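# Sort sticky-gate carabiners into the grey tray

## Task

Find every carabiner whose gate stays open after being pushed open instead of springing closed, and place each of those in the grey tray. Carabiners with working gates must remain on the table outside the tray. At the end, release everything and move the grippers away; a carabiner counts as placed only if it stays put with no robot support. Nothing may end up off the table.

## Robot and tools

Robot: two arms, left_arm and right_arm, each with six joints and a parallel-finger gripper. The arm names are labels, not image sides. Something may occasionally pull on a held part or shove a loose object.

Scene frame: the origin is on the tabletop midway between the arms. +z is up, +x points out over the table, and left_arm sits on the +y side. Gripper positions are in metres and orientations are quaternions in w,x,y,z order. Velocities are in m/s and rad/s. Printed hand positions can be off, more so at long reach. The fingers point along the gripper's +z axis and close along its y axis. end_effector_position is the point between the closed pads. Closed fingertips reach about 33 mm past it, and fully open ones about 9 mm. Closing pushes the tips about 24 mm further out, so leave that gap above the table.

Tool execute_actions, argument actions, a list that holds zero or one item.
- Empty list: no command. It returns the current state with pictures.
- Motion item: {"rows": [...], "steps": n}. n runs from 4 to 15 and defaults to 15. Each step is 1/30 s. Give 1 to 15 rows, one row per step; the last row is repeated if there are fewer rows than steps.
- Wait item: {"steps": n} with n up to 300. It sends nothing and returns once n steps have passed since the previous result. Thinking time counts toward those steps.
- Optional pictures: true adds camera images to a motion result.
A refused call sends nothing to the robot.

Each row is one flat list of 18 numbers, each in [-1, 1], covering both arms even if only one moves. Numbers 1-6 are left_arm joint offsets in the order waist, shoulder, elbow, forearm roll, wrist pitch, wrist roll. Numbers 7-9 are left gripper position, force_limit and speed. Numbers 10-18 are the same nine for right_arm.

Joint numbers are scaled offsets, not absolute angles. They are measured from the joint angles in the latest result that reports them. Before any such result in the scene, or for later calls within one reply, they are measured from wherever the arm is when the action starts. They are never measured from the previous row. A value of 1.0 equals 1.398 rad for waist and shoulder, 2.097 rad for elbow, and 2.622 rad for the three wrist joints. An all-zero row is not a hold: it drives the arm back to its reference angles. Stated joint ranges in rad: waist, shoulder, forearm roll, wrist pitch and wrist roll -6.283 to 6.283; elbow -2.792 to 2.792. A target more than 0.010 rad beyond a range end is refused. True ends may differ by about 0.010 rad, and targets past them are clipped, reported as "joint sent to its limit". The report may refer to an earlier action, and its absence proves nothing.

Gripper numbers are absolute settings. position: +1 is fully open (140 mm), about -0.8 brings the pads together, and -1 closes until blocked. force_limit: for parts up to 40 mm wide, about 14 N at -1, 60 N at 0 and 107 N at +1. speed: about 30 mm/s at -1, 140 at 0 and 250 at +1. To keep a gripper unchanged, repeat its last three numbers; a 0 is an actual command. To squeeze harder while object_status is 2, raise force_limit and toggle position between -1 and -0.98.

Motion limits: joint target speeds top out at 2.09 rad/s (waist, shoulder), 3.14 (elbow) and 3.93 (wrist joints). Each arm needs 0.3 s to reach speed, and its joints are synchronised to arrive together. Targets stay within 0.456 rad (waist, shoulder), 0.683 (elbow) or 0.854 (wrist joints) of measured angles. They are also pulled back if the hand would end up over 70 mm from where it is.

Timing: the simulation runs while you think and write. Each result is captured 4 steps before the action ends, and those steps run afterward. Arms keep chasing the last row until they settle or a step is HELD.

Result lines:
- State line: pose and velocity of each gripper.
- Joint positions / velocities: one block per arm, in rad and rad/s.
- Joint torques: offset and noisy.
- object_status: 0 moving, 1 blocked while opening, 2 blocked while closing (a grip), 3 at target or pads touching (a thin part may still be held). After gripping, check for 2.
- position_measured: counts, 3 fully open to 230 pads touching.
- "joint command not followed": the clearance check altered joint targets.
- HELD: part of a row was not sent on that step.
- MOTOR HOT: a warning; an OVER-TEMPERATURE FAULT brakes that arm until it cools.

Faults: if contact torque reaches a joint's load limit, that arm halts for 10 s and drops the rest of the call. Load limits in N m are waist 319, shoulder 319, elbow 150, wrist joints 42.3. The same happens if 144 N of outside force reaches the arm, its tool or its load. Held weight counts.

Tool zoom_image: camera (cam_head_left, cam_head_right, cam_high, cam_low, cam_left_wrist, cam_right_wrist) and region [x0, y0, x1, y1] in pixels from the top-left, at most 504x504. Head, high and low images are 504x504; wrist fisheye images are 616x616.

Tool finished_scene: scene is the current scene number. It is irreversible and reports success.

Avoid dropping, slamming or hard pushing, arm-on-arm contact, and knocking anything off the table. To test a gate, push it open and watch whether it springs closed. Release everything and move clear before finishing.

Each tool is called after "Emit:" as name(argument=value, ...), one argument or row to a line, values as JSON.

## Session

Emit:
execute_actions(
  actions=[],
)

Scene clock: 0.00 s of 6000.00 s.
left_arm: end_effector_position=(+0.4020, +0.8481, +0.3487) position_measured=3 object_status=3 end_effector_quat_wxyz=(-0.058, -0.194, +0.979, +0.036) end_effector_velocity=(-0.000, +0.001, -0.000) end_effector_angular_velocity=(-0.000, +0.001, +0.001) | right_arm: end_effector_position=(+0.4051, +0.1333, +0.1417) position_measured=3 object_status=3 end_effector_quat_wxyz=(+0.309, +0.470, +0.813, -0.148) end_effector_velocity=(+0.000, -0.000, -0.000) end_effector_angular_velocity=(-0.001, -0.000, -0.000)
Joint positions: left_arm=[ 0.719 -0.064  1.802  0.104  1.493 -1.464] | right_arm=[ 1.072  0.867  0.99  -0.542  1.734  0.773]
Joint velocities: left_arm=[ 0.002  0.001 -0.     0.     0.     0.001] | right_arm=[-0.  0.  0. -0.  0. -0.]
Joint torques (N m, as the joint torque sensors report them, + toward a larger angle): no reading

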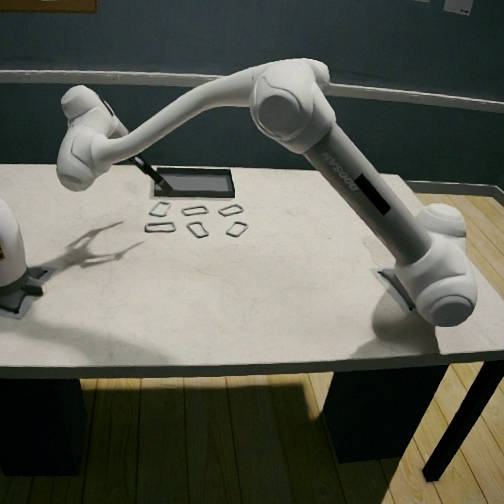

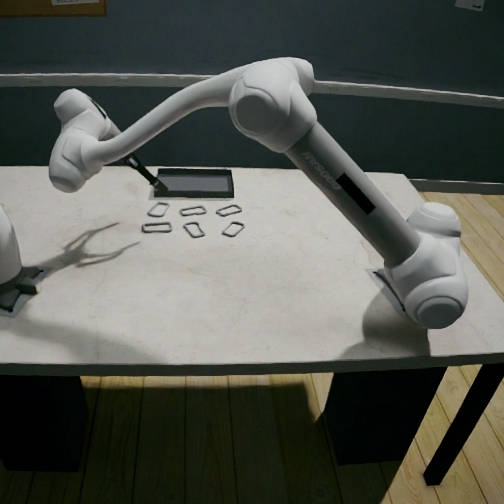

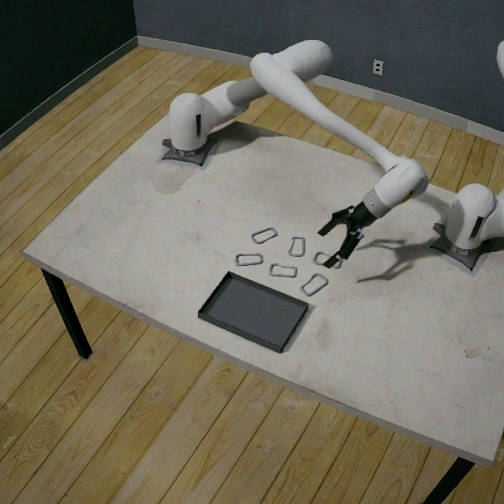

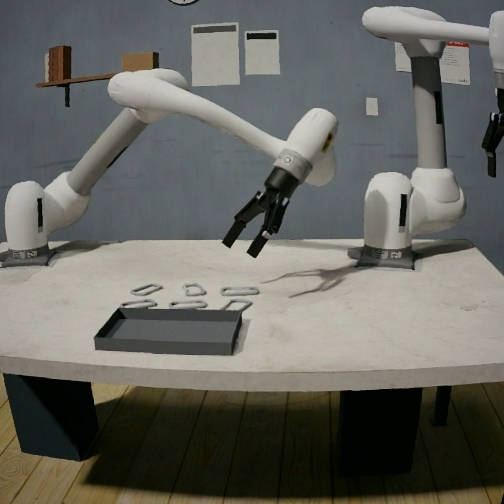

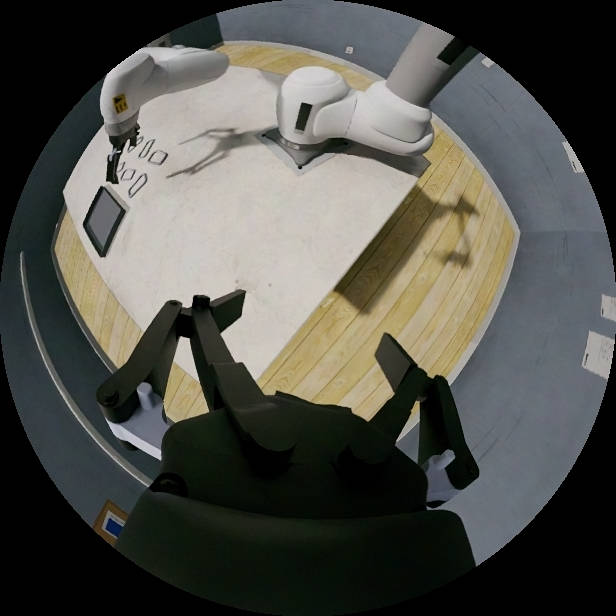

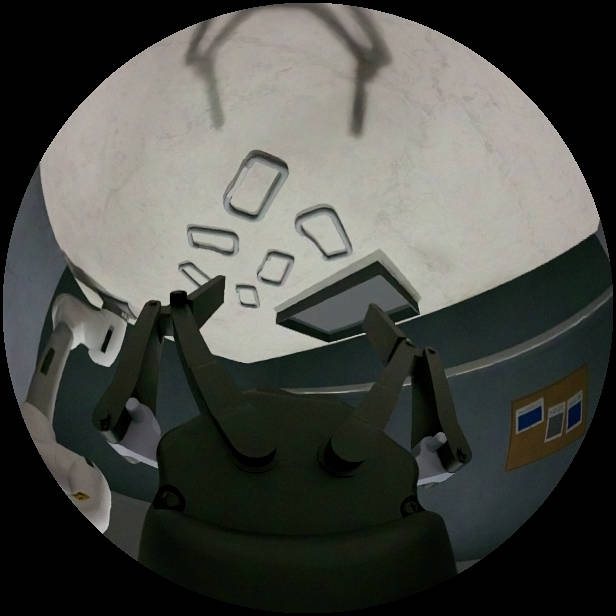

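Emit:
execute_actions(
  actions=[
    {"rows":[[0,0,0,0,0,0,1,0,0,-0.199,-0.321,0.195,0.207,-0.157,0.148,0.3,0,0]],"steps":15},
  ],
)

Emit:
execute_actions(
  actions=[
    {"steps":15},
  ],
  pictures=true,
)

Scene clock: 0.73 s of 6000.00 s.
left_arm: end_effector_position=(+0.4020, +0.8481, +0.3487) position_measured=3 object_status=3 end_effector_quat_wxyz=(-0.058, -0.194, +0.979, +0.036) end_effector_velocity=(+0.000, +0.000, -0.000) end_effector_angular_velocity=(-0.000, +0.001, +0.000) | right_arm: end_effector_position=(+0.4230, +0.0642, +0.1968) position_measured=74 object_status=0 end_effector_quat_wxyz=(+0.136, +0.645, +0.749, -0.063) end_effector_velocity=(+0.013, -0.235, +0.237) end_effector_angular_velocity=(+1.430, +0.386, -1.454)
Joint positions: left_arm=[ 0.719 -0.064  1.802  0.104  1.493 -1.464] | right_arm=[ 0.914  0.612  1.223 -0.233  1.501  0.993]
Joint velocities: left_arm=[ 0.     0.001  0.     0.001  0.    -0.   ] | right_arm=[-0.582 -0.937  0.85   1.126 -0.854  0.805]
Joint torques (N m, as the joint torque sensors report them, + toward a larger angle): left_arm=[  0.15 -32.12 -39.07   5.35   0.38   0.09] | right_arm=[  8.06 -99.93 -34.79   3.5    0.96  -0.16]
Steps of this call (steps 1 to 11: nothing new was sent; steps 12 to 22: the first 11 steps of this action). Readings (joint positions | what the end effector reports):
12: left_arm=[0.719 -0.064 1.802 0.104 1.493 -1.464] | right_arm=[1.072 0.867 0.990 -0.542 1.734 0.773] | left_arm position_measured=3 object_status=3 | right_arm position_measured=3 object_status=0
13: left_arm=[0.719 -0.064 1.802 0.104 1.493 -1.464] | right_arm=[1.071 0.863 0.994 -0.537 1.731 0.776] | left_arm position_measured=3 object_status=3 | right_arm position_measured=6 object_status=0
15: left_arm=[0.719 -0.064 1.802 0.104 1.493 -1.464] | right_arm=[1.052 0.834 1.021 -0.500 1.704 0.802] | left_arm position_measured=3 object_status=3 | right_arm position_measured=21 object_status=0
19: left_arm=[0.719 -0.064 1.802 0.104 1.493 -1.464] | right_arm=[0.973 0.707 1.136 -0.348 1.588 0.911] | left_arm position_measured=3 object_status=3 | right_arm position_measured=51 object_status=0
22: the state above

Scene clock: 1.23 s of 6000.00 s.
left_arm: end_effector_position=(+0.4020, +0.8481, +0.3487) position_measured=3 object_status=3 end_effector_quat_wxyz=(-0.058, -0.194, +0.979, +0.036) end_effector_velocity=(+0.000, -0.001, +0.001) end_effector_angular_velocity=(+0.001, -0.001, -0.002) | right_arm: end_effector_position=(+0.4210, +0.0188, +0.2501) position_measured=91 object_status=3 end_effector_quat_wxyz=(-0.000, +0.767, +0.642, +0.001) end_effector_velocity=(+0.001, -0.000, +0.002) end_effector_angular_velocity=(+0.005, +0.001, -0.005)
Joint positions: left_arm=[ 0.719 -0.064  1.802  0.104  1.493 -1.464] | right_arm=[0.794 0.418 1.399 0.    1.323 1.161]
Joint velocities: left_arm=[-0.001 -0.001 -0.     0.     0.     0.001] | right_arm=[-0.002 -0.003  0.001  0.004 -0.002  0.002]
Joint torques (N m, as the joint torque sensors report them, + toward a larger angle): left_arm=[  0.16 -32.39 -39.12   5.33   0.34   0.03] | right_arm=[  3.46 -83.92 -39.4    4.68  -0.16  -0.26]
Kept back: nothing.
Steps of this call (steps 1 to 4: the last 4 steps of your previous action; steps 5 to 15: the robot went on to your last target). Readings (joint positions | what the end effector reports):
1: left_arm=[0.719 -0.064 1.802 0.104 1.493 -1.464] | right_arm=[0.895 0.580 1.251 -0.195 1.472 1.020] | left_arm position_measured=3 object_status=3 | right_arm position_measured=82 object_status=0
2: left_arm=[0.719 -0.064 1.802 0.104 1.493 -1.464] | right_arm=[0.875 0.548 1.280 -0.157 1.443 1.048] | left_arm position_measured=3 object_status=3 | right_arm position_measured=88 object_status=0
4: left_arm=[0.719 -0.064 1.802 0.104 1.493 -1.464] | right_arm=[0.838 0.489 1.334 -0.086 1.389 1.099] | left_arm position_measured=3 object_status=3 | right_arm position_measured=91 object_status=0
8: left_arm=[0.719 -0.064 1.802 0.104 1.493 -1.464] | right_arm=[0.798 0.424 1.393 -0.007 1.329 1.155] | left_arm position_measured=3 object_status=3 | right_arm position_measured=91 object_status=3
15: the state above

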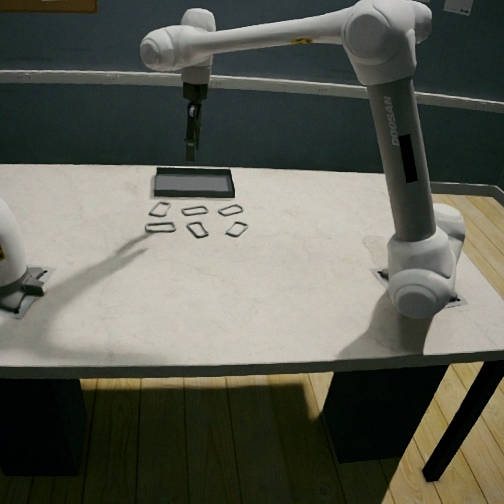

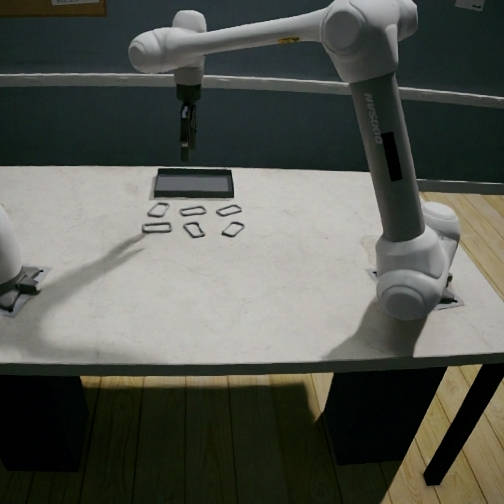

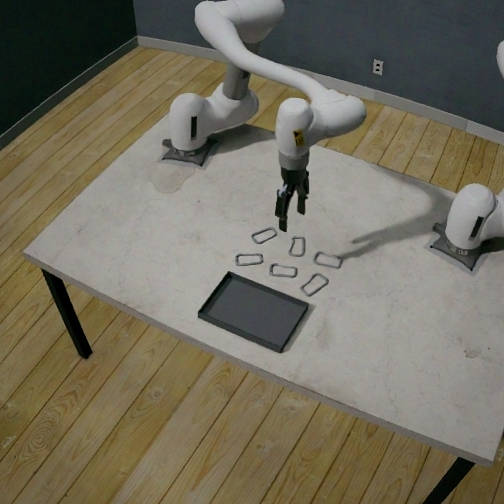

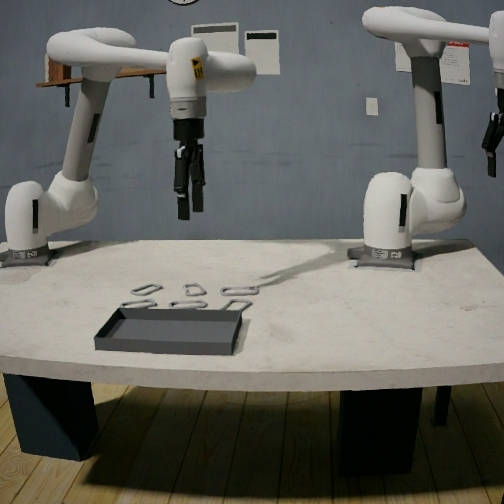

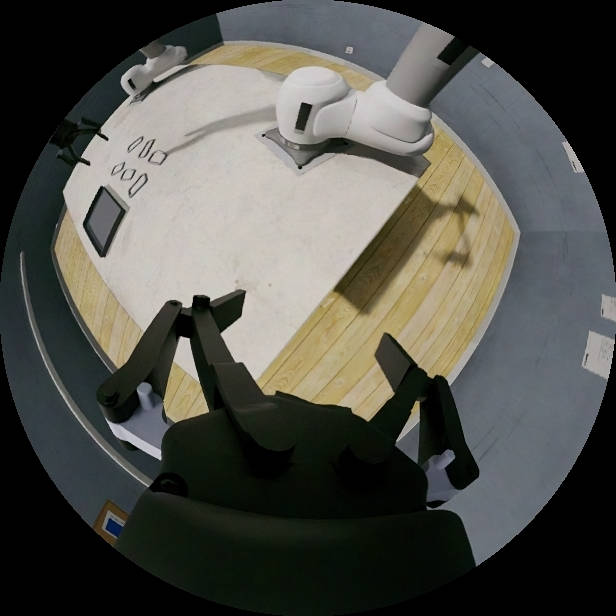

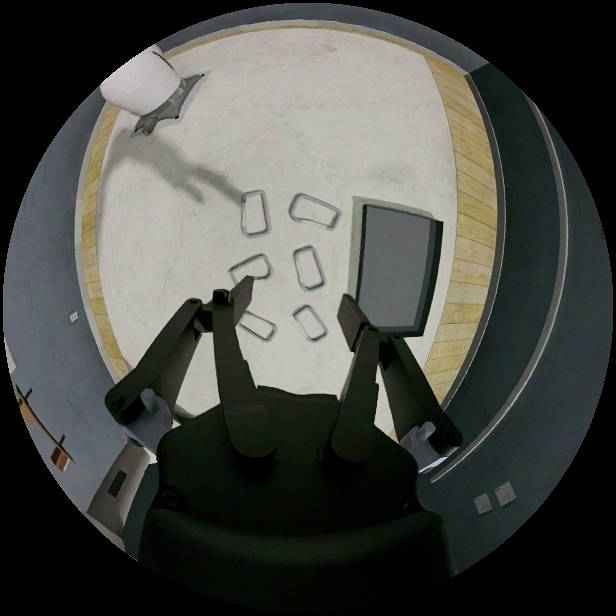

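Emit:
zoom_image(
  camera="cam_right_wrist",
  region=[210,170,370,350],
)

Emit:
zoom_image(
  camera="cam_high",
  region=[210,200,370,320],
)

Region (210, 170, 370, 350) of cam_right_wrist's 616x616 image, scaled by 2.800, with more detail than that image has.

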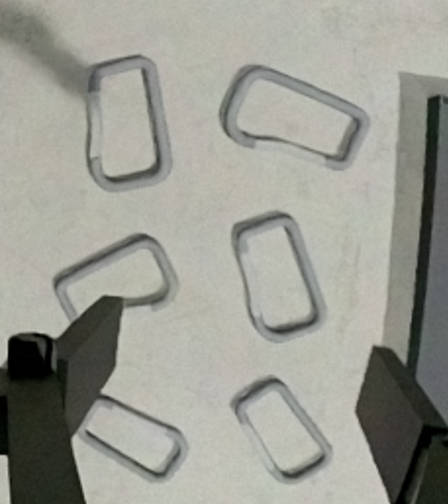

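Region (210, 200, 370, 320) of cam_high's 504x504 image, scaled by 3.150, with more detail than that image has; it fills the top 378 rows of this view, and the rest is white.

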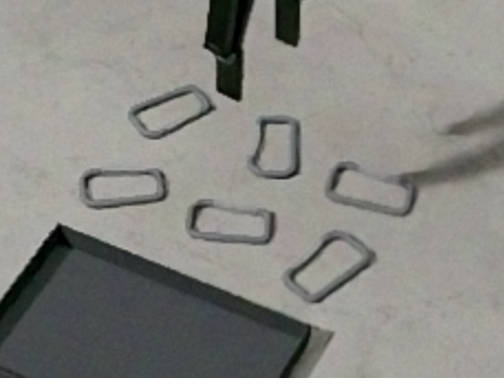

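Emit:
execute_actions(
  actions=[
    {"rows":[[0,0,0,0,0,0,1,0,0,-0.004,0.096,0.056,0,-0.096,-0.176,0.1,0,0]],"steps":15},
  ],
)

Emit:
execute_actions(
  actions=[
    {"steps":6},
  ],
  pictures=true,
)

Scene clock: 2.30 s of 6000.00 s.
left_arm: end_effector_position=(+0.4020, +0.8481, +0.3487) position_measured=3 object_status=3 end_effector_quat_wxyz=(-0.058, -0.194, +0.979, +0.036) end_effector_velocity=(-0.000, +0.000, +0.000) end_effector_angular_velocity=(+0.001, -0.001, -0.001) | right_arm: end_effector_position=(+0.4347, +0.0337, +0.1299) position_measured=117 object_status=0 end_effector_quat_wxyz=(-0.000, +0.654, +0.756, +0.001) end_effector_velocity=(+0.028, +0.021, -0.399) end_effector_angular_velocity=(-0.008, +0.000, +1.066)
Joint positions: left_arm=[ 0.719 -0.064  1.802  0.104  1.493 -1.464] | right_arm=[0.79  0.513 1.482 0.    1.145 0.834]
Joint velocities: left_arm=[ 0.    -0.001 -0.     0.    -0.     0.001] | right_arm=[-0.013  0.318  0.275 -0.003 -0.586 -1.078]
Joint torques (N m, as the joint torque sensors report them, + toward a larger angle): left_arm=[ -0.59 -32.59 -39.05   5.42   0.34   0.09] | right_arm=[  3.13 -88.84 -35.28   4.02  -0.15   0.03]
Steps of this call (steps 1 to 15: the robot went on to your last target; steps 16 to 21: nothing new was sent; steps 22 to 32: the first 11 steps of this action). Readings (joint positions | what the end effector reports):
22: left_arm=[0.719 -0.064 1.802 0.104 1.493 -1.464] | right_arm=[0.794 0.418 1.399 0.000 1.323 1.161] | left_arm position_measured=3 object_status=3 | right_arm position_measured=91 object_status=0
23: left_arm=[0.719 -0.064 1.802 0.104 1.493 -1.464] | right_arm=[0.794 0.420 1.401 0.001 1.319 1.154] | left_arm position_measured=3 object_status=3 | right_arm position_measured=94 object_status=0
25: left_arm=[0.719 -0.064 1.802 0.104 1.493 -1.464] | right_arm=[0.794 0.436 1.415 0.001 1.288 1.098] | left_arm position_measured=3 object_status=3 | right_arm position_measured=109 object_status=0
29: left_arm=[0.719 -0.064 1.802 0.104 1.493 -1.464] | right_arm=[0.792 0.481 1.454 0.001 1.205 0.944] | left_arm position_measured=3 object_status=3 | right_arm position_measured=117 object_status=0
32: the state above

Scene clock: 2.50 s of 6000.00 s.
left_arm: end_effector_position=(+0.4020, +0.8481, +0.3487) position_measured=3 object_status=3 end_effector_quat_wxyz=(-0.058, -0.194, +0.979, +0.036) end_effector_velocity=(+0.000, -0.001, +0.001) end_effector_angular_velocity=(+0.000, -0.001, -0.001) | right_arm: end_effector_position=(+0.4373, +0.0352, +0.0828) position_measured=117 object_status=3 end_effector_quat_wxyz=(-0.000, +0.605, +0.796, +0.001) end_effector_velocity=(+0.003, +0.003, -0.030) end_effector_angular_velocity=(+0.009, -0.006, +0.102)
Joint positions: left_arm=[ 0.719 -0.064  1.802  0.104  1.493 -1.464] | right_arm=[0.789 0.551 1.515 0.    1.075 0.705]
Joint velocities: left_arm=[-0.001 -0.001 -0.    -0.001 -0.     0.001] | right_arm=[-0.001  0.025  0.021 -0.    -0.056 -0.102]
Joint torques (N m, as the joint torque sensors report them, + toward a larger angle): left_arm=[ -0.28 -31.56 -39.33   5.29   0.37   0.07] | right_arm=[   5.52 -106.43  -40.75    4.18   -0.28   -0.49]
Kept back: nothing.
Steps of this call (steps 1 to 4: the last 4 steps of your previous action; steps 5 to 6: the robot went on to your last target). Readings (joint positions | what the end effector reports):
1: left_arm=[0.719 -0.064 1.802 0.104 1.493 -1.464] | right_arm=[0.790 0.524 1.491 0.000 1.125 0.798] | left_arm position_measured=3 object_status=3 | right_arm position_measured=117 object_status=0
2: left_arm=[0.719 -0.064 1.802 0.104 1.493 -1.464] | right_arm=[0.790 0.533 1.500 0.000 1.108 0.766] | left_arm position_measured=3 object_status=3 | right_arm position_measured=117 object_status=0
4: left_arm=[0.719 -0.064 1.802 0.104 1.493 -1.464] | right_arm=[0.789 0.546 1.511 0.000 1.084 0.721] | left_arm position_measured=3 object_status=3 | right_arm position_measured=117 object_status=3
6: the state above

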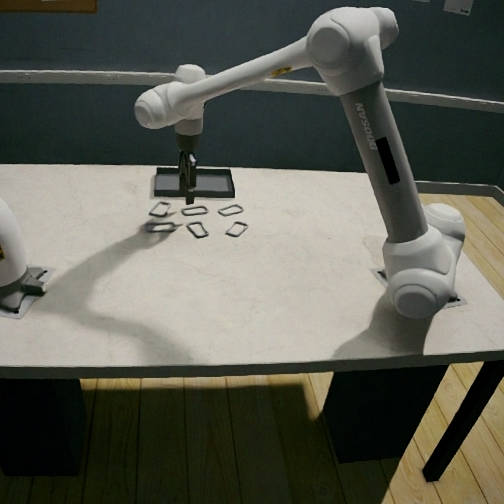

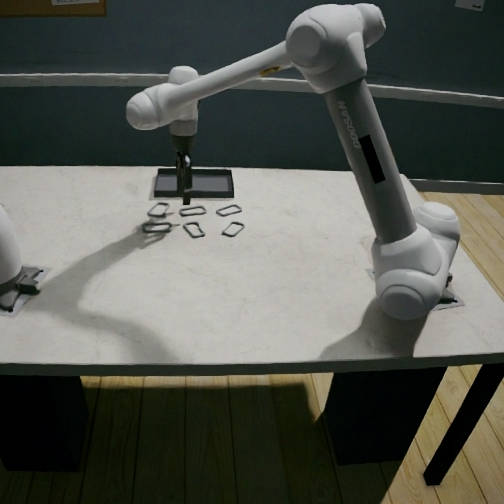

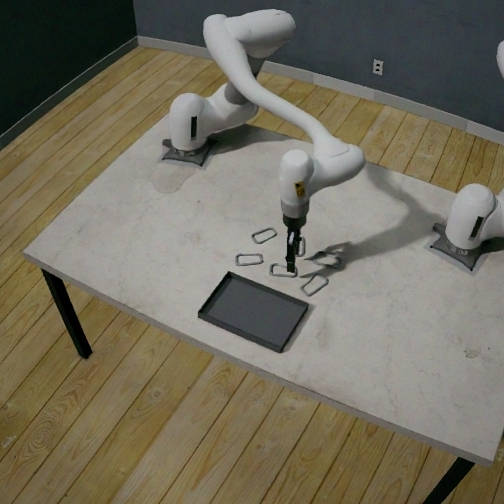

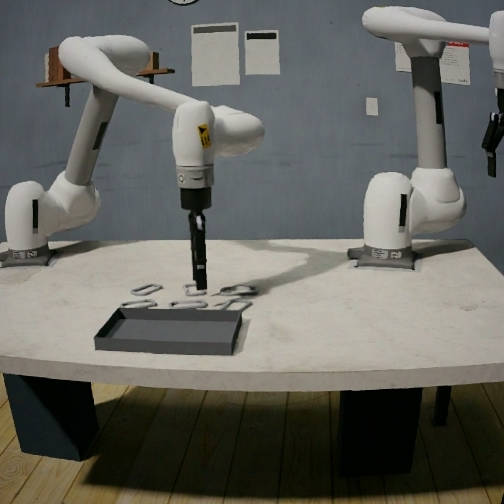

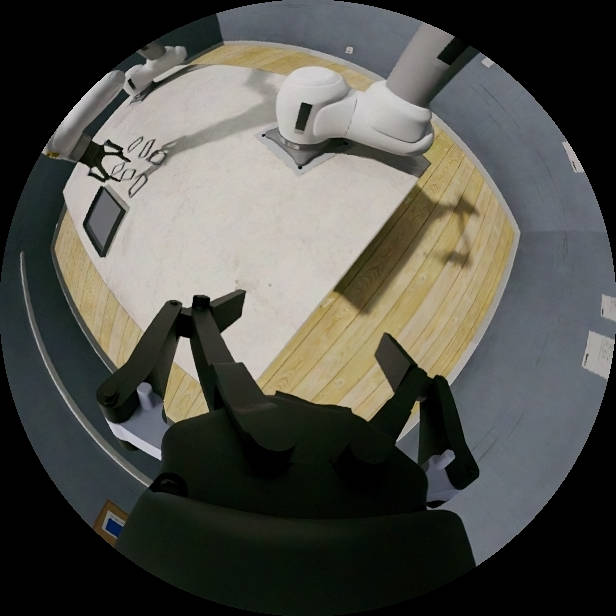

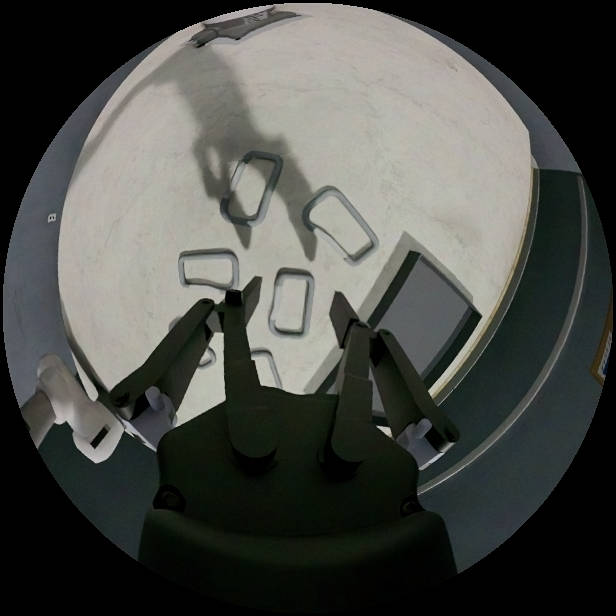

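Emit:
execute_actions(
  actions=[
    {"rows":[[0,0,0,0,0,0,1,0,0,-0.004,0.014,0.026,0,-0.028,-0.002,0.1,0,0]],"steps":12},
  ],
  pictures=true,
)

Emit:
zoom_image(
  camera="cam_right_wrist",
  region=[200,200,400,400],
)

Scene clock: 3.10 s of 6000.00 s.
left_arm: end_effector_position=(+0.4020, +0.8481, +0.3487) position_measured=3 object_status=3 end_effector_quat_wxyz=(-0.058, -0.194, +0.979, +0.036) end_effector_velocity=(-0.000, +0.000, +0.000) end_effector_angular_velocity=(+0.000, -0.000, +0.001) | right_arm: end_effector_position=(+0.4352, +0.0243, +0.0425) position_measured=117 object_status=3 end_effector_quat_wxyz=(-0.000, +0.605, +0.796, +0.000) end_effector_velocity=(-0.001, -0.006, -0.021) end_effector_angular_velocity=(+0.006, -0.004, -0.008)
Joint positions: left_arm=[ 0.719 -0.064  1.802  0.104  1.493 -1.464] | right_arm=[0.784 0.57  1.567 0.    1.005 0.7  ]
Joint velocities: left_arm=[ 0.001 -0.     0.    -0.    -0.    -0.001] | right_arm=[-0.003  0.007  0.033  0.    -0.047  0.005]
Joint torques (N m, as the joint torque sensors report them, + toward a larger angle): left_arm=[  0.18 -32.3  -39.13   5.39   0.35   0.03] | right_arm=[  3.57 -95.26 -33.77   4.09  -0.62  -0.35]
Steps of this call (steps 1 to 10: the robot went on to your last target; steps 11 to 18: the first 8 steps of this action). Readings (joint positions | what the end effector reports):
11: left_arm=[0.719 -0.064 1.802 0.104 1.493 -1.464] | right_arm=[0.789 0.553 1.517 0.000 1.071 0.699] | left_arm position_measured=3 object_status=3 | right_arm position_measured=117 object_status=3
12: left_arm=[0.719 -0.064 1.802 0.104 1.493 -1.464] | right_arm=[0.788 0.554 1.521 0.000 1.064 0.699] | left_arm position_measured=3 object_status=3 | right_arm position_measured=117 object_status=3
14: left_arm=[0.719 -0.064 1.802 0.104 1.493 -1.464] | right_arm=[0.786 0.563 1.549 0.000 1.030 0.699] | left_arm position_measured=3 object_status=3 | right_arm position_measured=117 object_status=3
18: the state above

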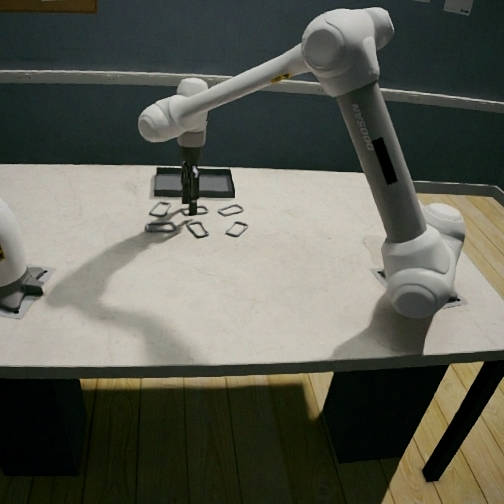

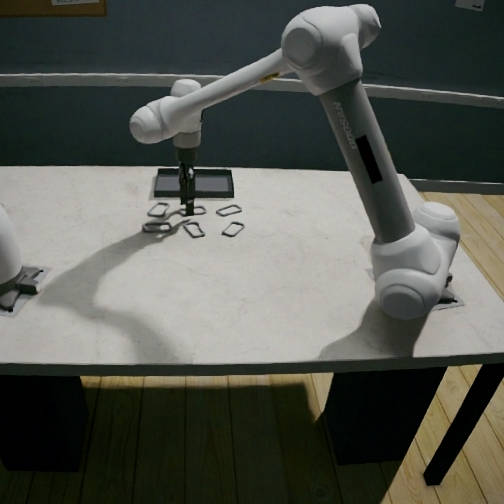

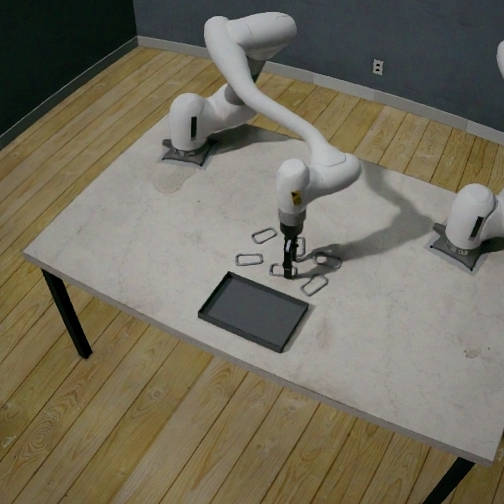

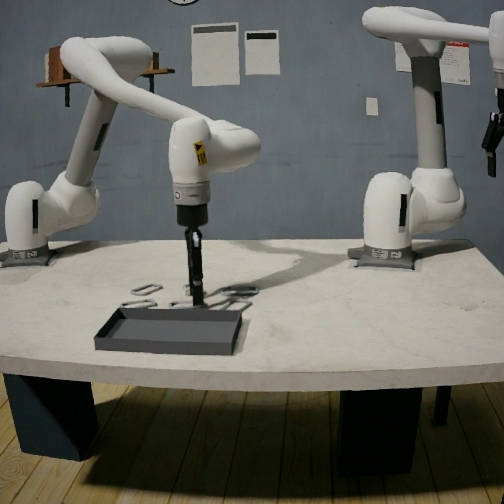

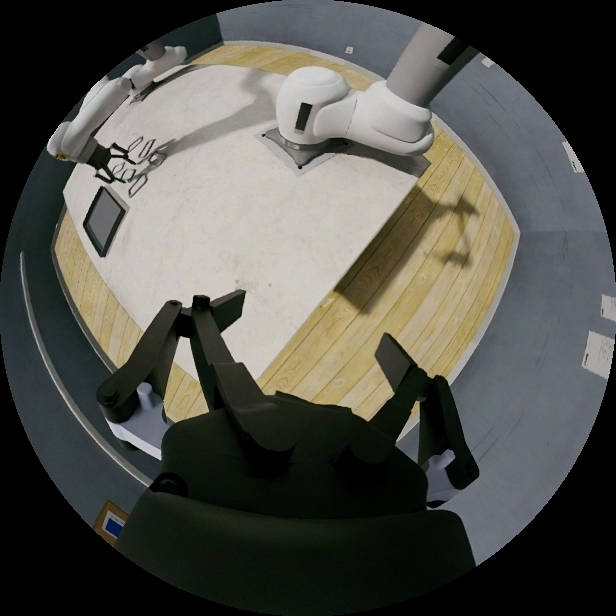

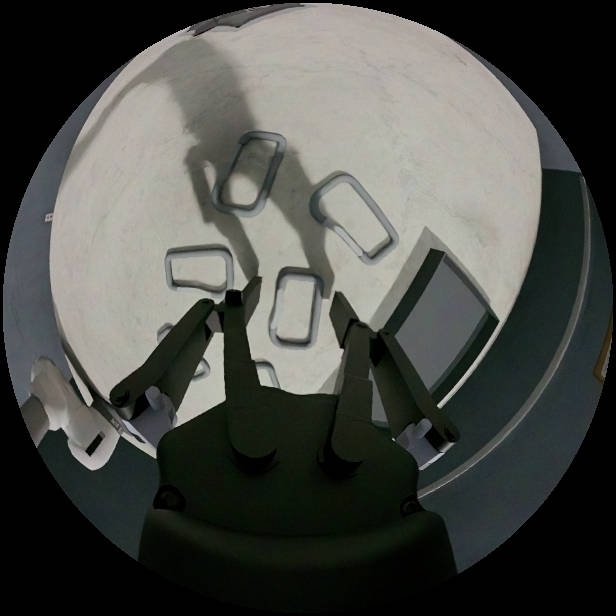

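Region (200, 200, 400, 400) of cam_right_wrist's 616x616 image, scaled by 2.520, with more detail than that image has.

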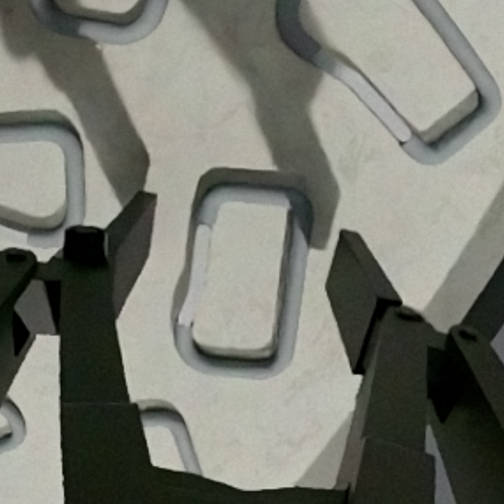

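Emit:
execute_actions(
  actions=[
    {"rows":[[0,0,0,0,0,0,1,0,0,-0.0086,-0.002,0.013,0,-0.010,-0.0045,0.1,0,0]],"steps":10},
  ],
)

Emit:
execute_actions(
  actions=[
    {"rows":[[0,0,0,0,0,0,1,0,0,0,0,0,0,0,0,-0.56,-0.5,0]],"steps":15},
  ],
  pictures=true,
)

Emit:
zoom_image(
  camera="cam_right_wrist",
  region=[200,200,400,400],
)

Scene clock: 3.63 s of 6000.00 s.
left_arm: end_effector_position=(+0.4020, +0.8481, +0.3487) position_measured=3 object_status=3 end_effector_quat_wxyz=(-0.058, -0.194, +0.979, +0.036) end_effector_velocity=(+0.001, -0.001, -0.000) end_effector_angular_velocity=(-0.001, -0.000, -0.001) | right_arm: end_effector_position=(+0.4382, +0.0135, +0.0327) position_measured=117 object_status=3 end_effector_quat_wxyz=(-0.000, +0.605, +0.796, +0.001) end_effector_velocity=(+0.006, -0.017, -0.012) end_effector_angular_velocity=(+0.006, -0.004, +0.003)
Joint positions: left_arm=[ 0.719 -0.064  1.802  0.104  1.493 -1.464] | right_arm=[0.773 0.568 1.591 0.    0.981 0.69 ]
Joint velocities: left_arm=[-0.002  0.    -0.    -0.001  0.    -0.   ] | right_arm=[-0.019 -0.007  0.039  0.    -0.039 -0.022]
Joint torques (N m, as the joint torque sensors report them, + toward a larger angle): left_arm=[  0.09 -31.8  -39.32   5.49   0.33  -0.03] | right_arm=[  7.52 -93.91 -35.     3.91  -0.27  -0.41]
Steps of this call (steps 1 to 4: the last 4 steps of your previous action; steps 5 to 10: the robot went on to your last target; steps 11 to 16: the first 6 steps of this action). Readings (joint positions | what the end effector reports):
11: left_arm=[0.719 -0.064 1.802 0.104 1.493 -1.464] | right_arm=[0.783 0.570 1.569 0.000 1.001 0.700] | left_arm position_measured=3 object_status=3 | right_arm position_measured=117 object_status=3
12: left_arm=[0.719 -0.064 1.802 0.104 1.493 -1.464] | right_arm=[0.781 0.570 1.574 0.000 0.997 0.699] | left_arm position_measured=3 object_status=3 | right_arm position_measured=117 object_status=3
14: left_arm=[0.719 -0.064 1.802 0.104 1.493 -1.464] | right_arm=[0.775 0.569 1.586 0.000 0.986 0.693] | left_arm position_measured=3 object_status=3 | right_arm position_measured=117 object_status=3
16: the state above

Scene clock: 4.13 s of 6000.00 s.
left_arm: end_effector_position=(+0.4020, +0.8481, +0.3487) position_measured=3 object_status=3 end_effector_quat_wxyz=(-0.058, -0.194, +0.979, +0.036) end_effector_velocity=(-0.000, +0.000, +0.000) end_effector_angular_velocity=(+0.000, -0.000, +0.000) | right_arm: end_effector_position=(+0.4386, +0.0125, +0.0321) position_measured=158 object_status=0 end_effector_quat_wxyz=(-0.000, +0.605, +0.796, +0.001) end_effector_velocity=(-0.000, -0.000, +0.001) end_effector_angular_velocity=(+0.001, -0.000, -0.000)
Joint positions: left_arm=[ 0.719 -0.064  1.802  0.104  1.493 -1.464] | right_arm=[0.772 0.567 1.594 0.    0.979 0.688]
Joint velocities: left_arm=[ 0. -0. -0.  0. -0.  0.] | right_arm=[-0.    -0.001  0.     0.     0.    -0.   ]
Joint torques (N m, as the joint torque sensors report them, + toward a larger angle): left_arm=[ -0.05 -32.05 -39.18   5.41   0.27   0.12] | right_arm=[  2.87 -82.45 -28.16   3.53  -0.31  -0.32]
Steps of this call (steps 1 to 4: the last 4 steps of your previous action; steps 5 to 15: the first 11 steps of this action, its rows measured from where the robot was after step 4). Readings (joint positions | what the end effector reports):
4: left_arm=[0.719 -0.064 1.802 0.104 1.493 -1.464] | right_arm=[0.772 0.567 1.594 0.000 0.979 0.688] | left_arm position_measured=3 object_status=3 | right_arm position_measured=117 object_status=3
5: left_arm=[0.719 -0.064 1.802 0.104 1.493 -1.464] | right_arm=[0.772 0.567 1.594 0.000 0.979 0.688] | left_arm position_measured=3 object_status=3 | right_arm position_measured=117 object_status=0
6: left_arm=[0.719 -0.064 1.802 0.104 1.493 -1.464] | right_arm=[0.772 0.567 1.594 0.000 0.979 0.688] | left_arm position_measured=3 object_status=3 | right_arm position_measured=119 object_status=0
8: left_arm=[0.719 -0.064 1.802 0.104 1.493 -1.464] | right_arm=[0.772 0.567 1.594 0.000 0.979 0.688] | left_arm position_measured=3 object_status=3 | right_arm position_measured=134 object_status=0
12: left_arm=[0.719 -0.064 1.802 0.104 1.493 -1.464] | right_arm=[0.772 0.567 1.594 0.000 0.979 0.688] | left_arm position_measured=3 object_status=3 | right_arm position_measured=158 object_status=0
15: the state above

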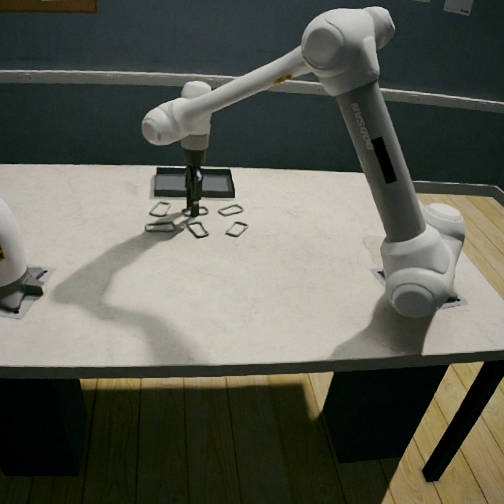

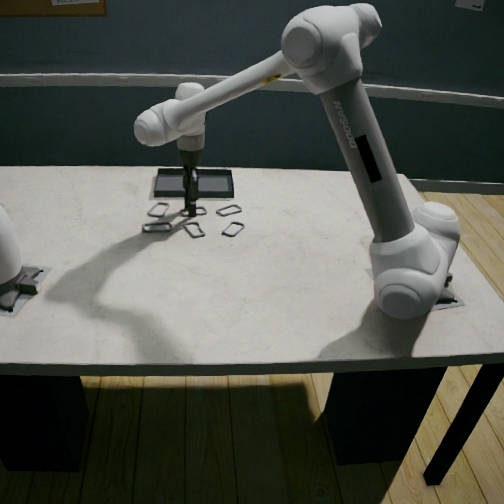

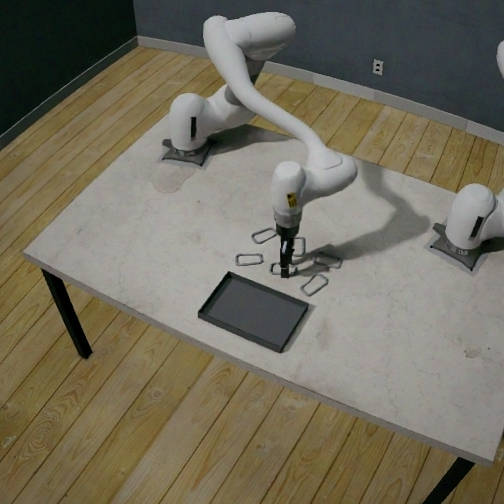

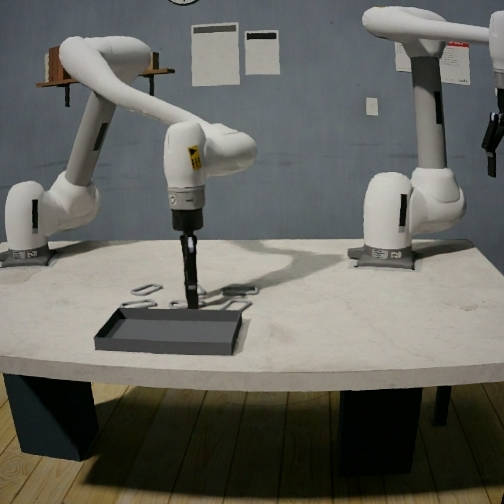

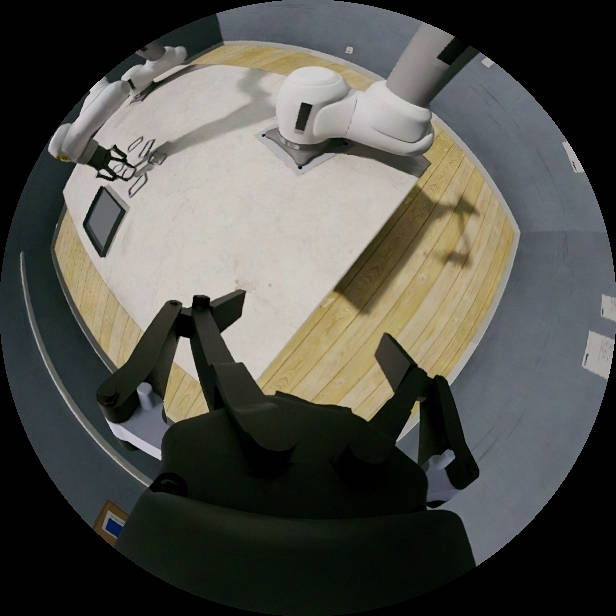

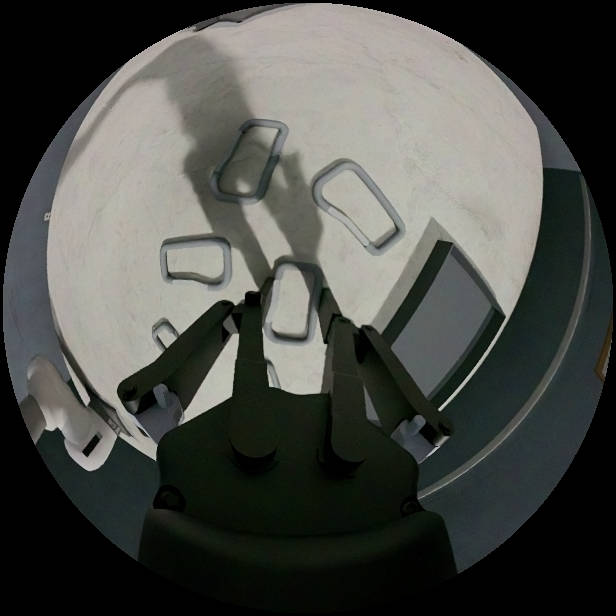

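Region (200, 200, 400, 400) of cam_right_wrist's 616x616 image, scaled by 2.520, with more detail than that image has.

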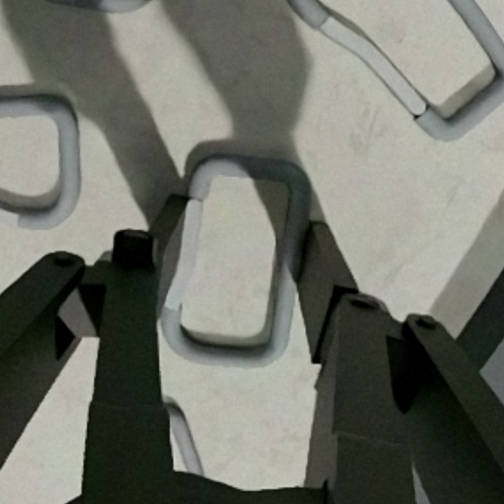

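Emit:
execute_actions(
  actions=[
    {"steps":10},
  ],
  pictures=true,
)

Emit:
zoom_image(
  camera="cam_right_wrist",
  region=[200,200,400,400],
)

Scene clock: 4.47 s of 6000.00 s.
left_arm: end_effector_position=(+0.4020, +0.8481, +0.3487) position_measured=3 object_status=3 end_effector_quat_wxyz=(-0.058, -0.194, +0.979, +0.036) end_effector_velocity=(-0.000, -0.000, +0.000) end_effector_angular_velocity=(+0.000, -0.000, +0.000) | right_arm: end_effector_position=(+0.4386, +0.0125, +0.0321) position_measured=158 object_status=2 end_effector_quat_wxyz=(-0.000, +0.605, +0.796, +0.001) end_effector_velocity=(+0.001, +0.000, +0.001) end_effector_angular_velocity=(+0.001, -0.001, +0.000)
Joint positions: left_arm=[ 0.719 -0.064  1.802  0.104  1.493 -1.464] | right_arm=[0.772 0.567 1.594 0.    0.979 0.688]
Joint velocities: left_arm=[-0. -0.  0. -0.  0. -0.] | right_arm=[-0.    -0.    -0.001 -0.     0.    -0.   ]
Joint torques (N m, as the joint torque sensors report them, + toward a larger angle): left_arm=[ -0.42 -32.5  -39.22   5.5    0.45  -0.05] | right_arm=[  2.53 -82.67 -28.98   3.78  -0.05  -0.2 ]
Kept back: nothing.
Steps of this call (steps 1 to 4: the last 4 steps of your previous action; steps 5 to 10: the robot went on to your last target). Readings (joint positions | what the end effector reports):
1: left_arm=[0.719 -0.064 1.802 0.104 1.493 -1.464] | right_arm=[0.772 0.567 1.594 0.000 0.979 0.688] | left_arm position_measured=3 object_status=3 | right_arm position_measured=158 object_status=0
2: left_arm=[0.719 -0.064 1.802 0.104 1.493 -1.464] | right_arm=[0.772 0.567 1.594 0.000 0.979 0.688] | left_arm position_measured=3 object_status=3 | right_arm position_measured=158 object_status=0
4: left_arm=[0.719 -0.064 1.802 0.104 1.493 -1.464] | right_arm=[0.772 0.567 1.594 0.000 0.979 0.688] | left_arm position_measured=3 object_status=3 | right_arm position_measured=158 object_status=2
8: left_arm=[0.719 -0.064 1.802 0.104 1.493 -1.464] | right_arm=[0.772 0.567 1.594 0.000 0.979 0.688] | left_arm position_measured=3 object_status=3 | right_arm position_measured=158 object_status=2
10: the state above

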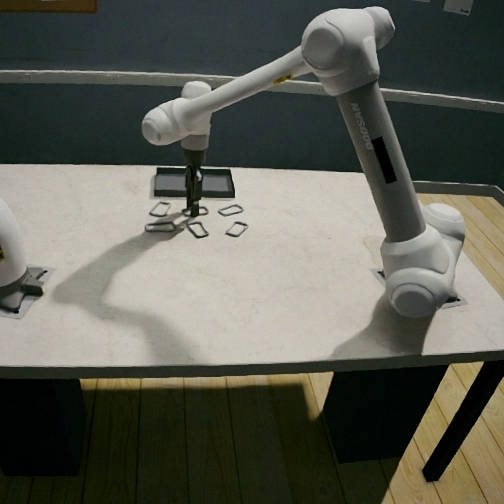

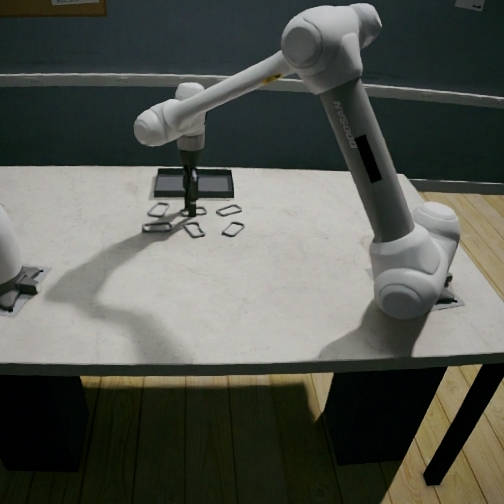

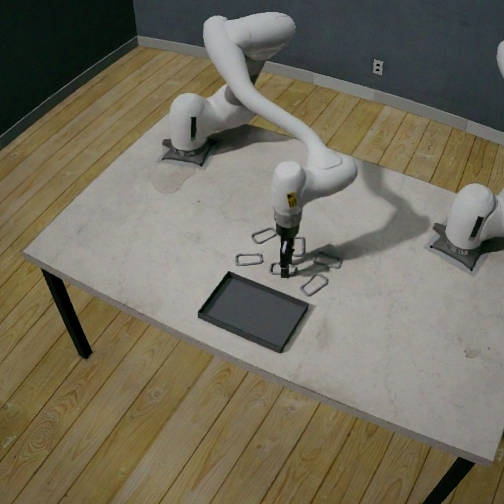

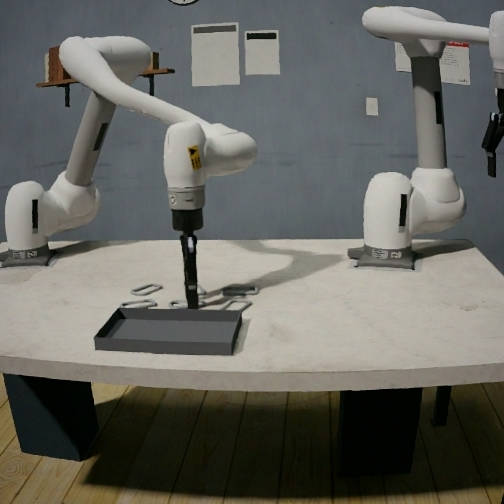

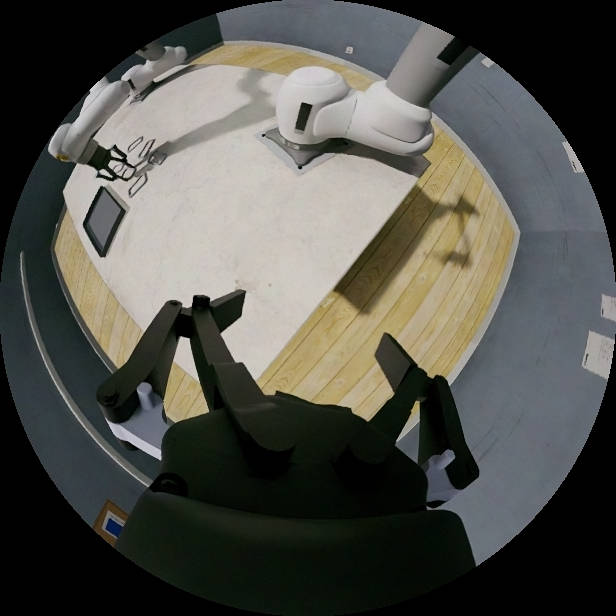

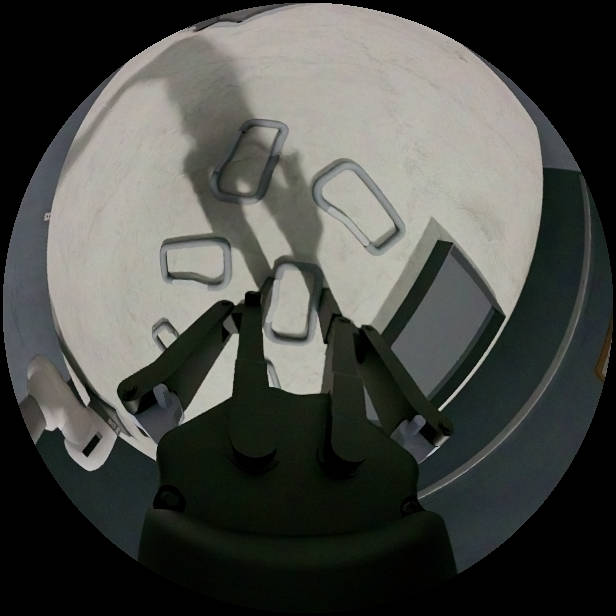

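Region (200, 200, 400, 400) of cam_right_wrist's 616x616 image, scaled by 2.520, with more detail than that image has.

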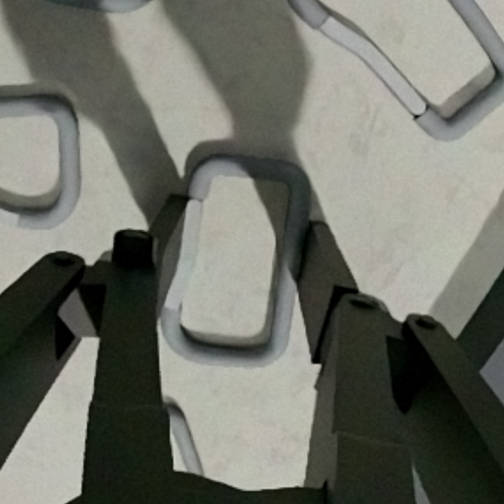

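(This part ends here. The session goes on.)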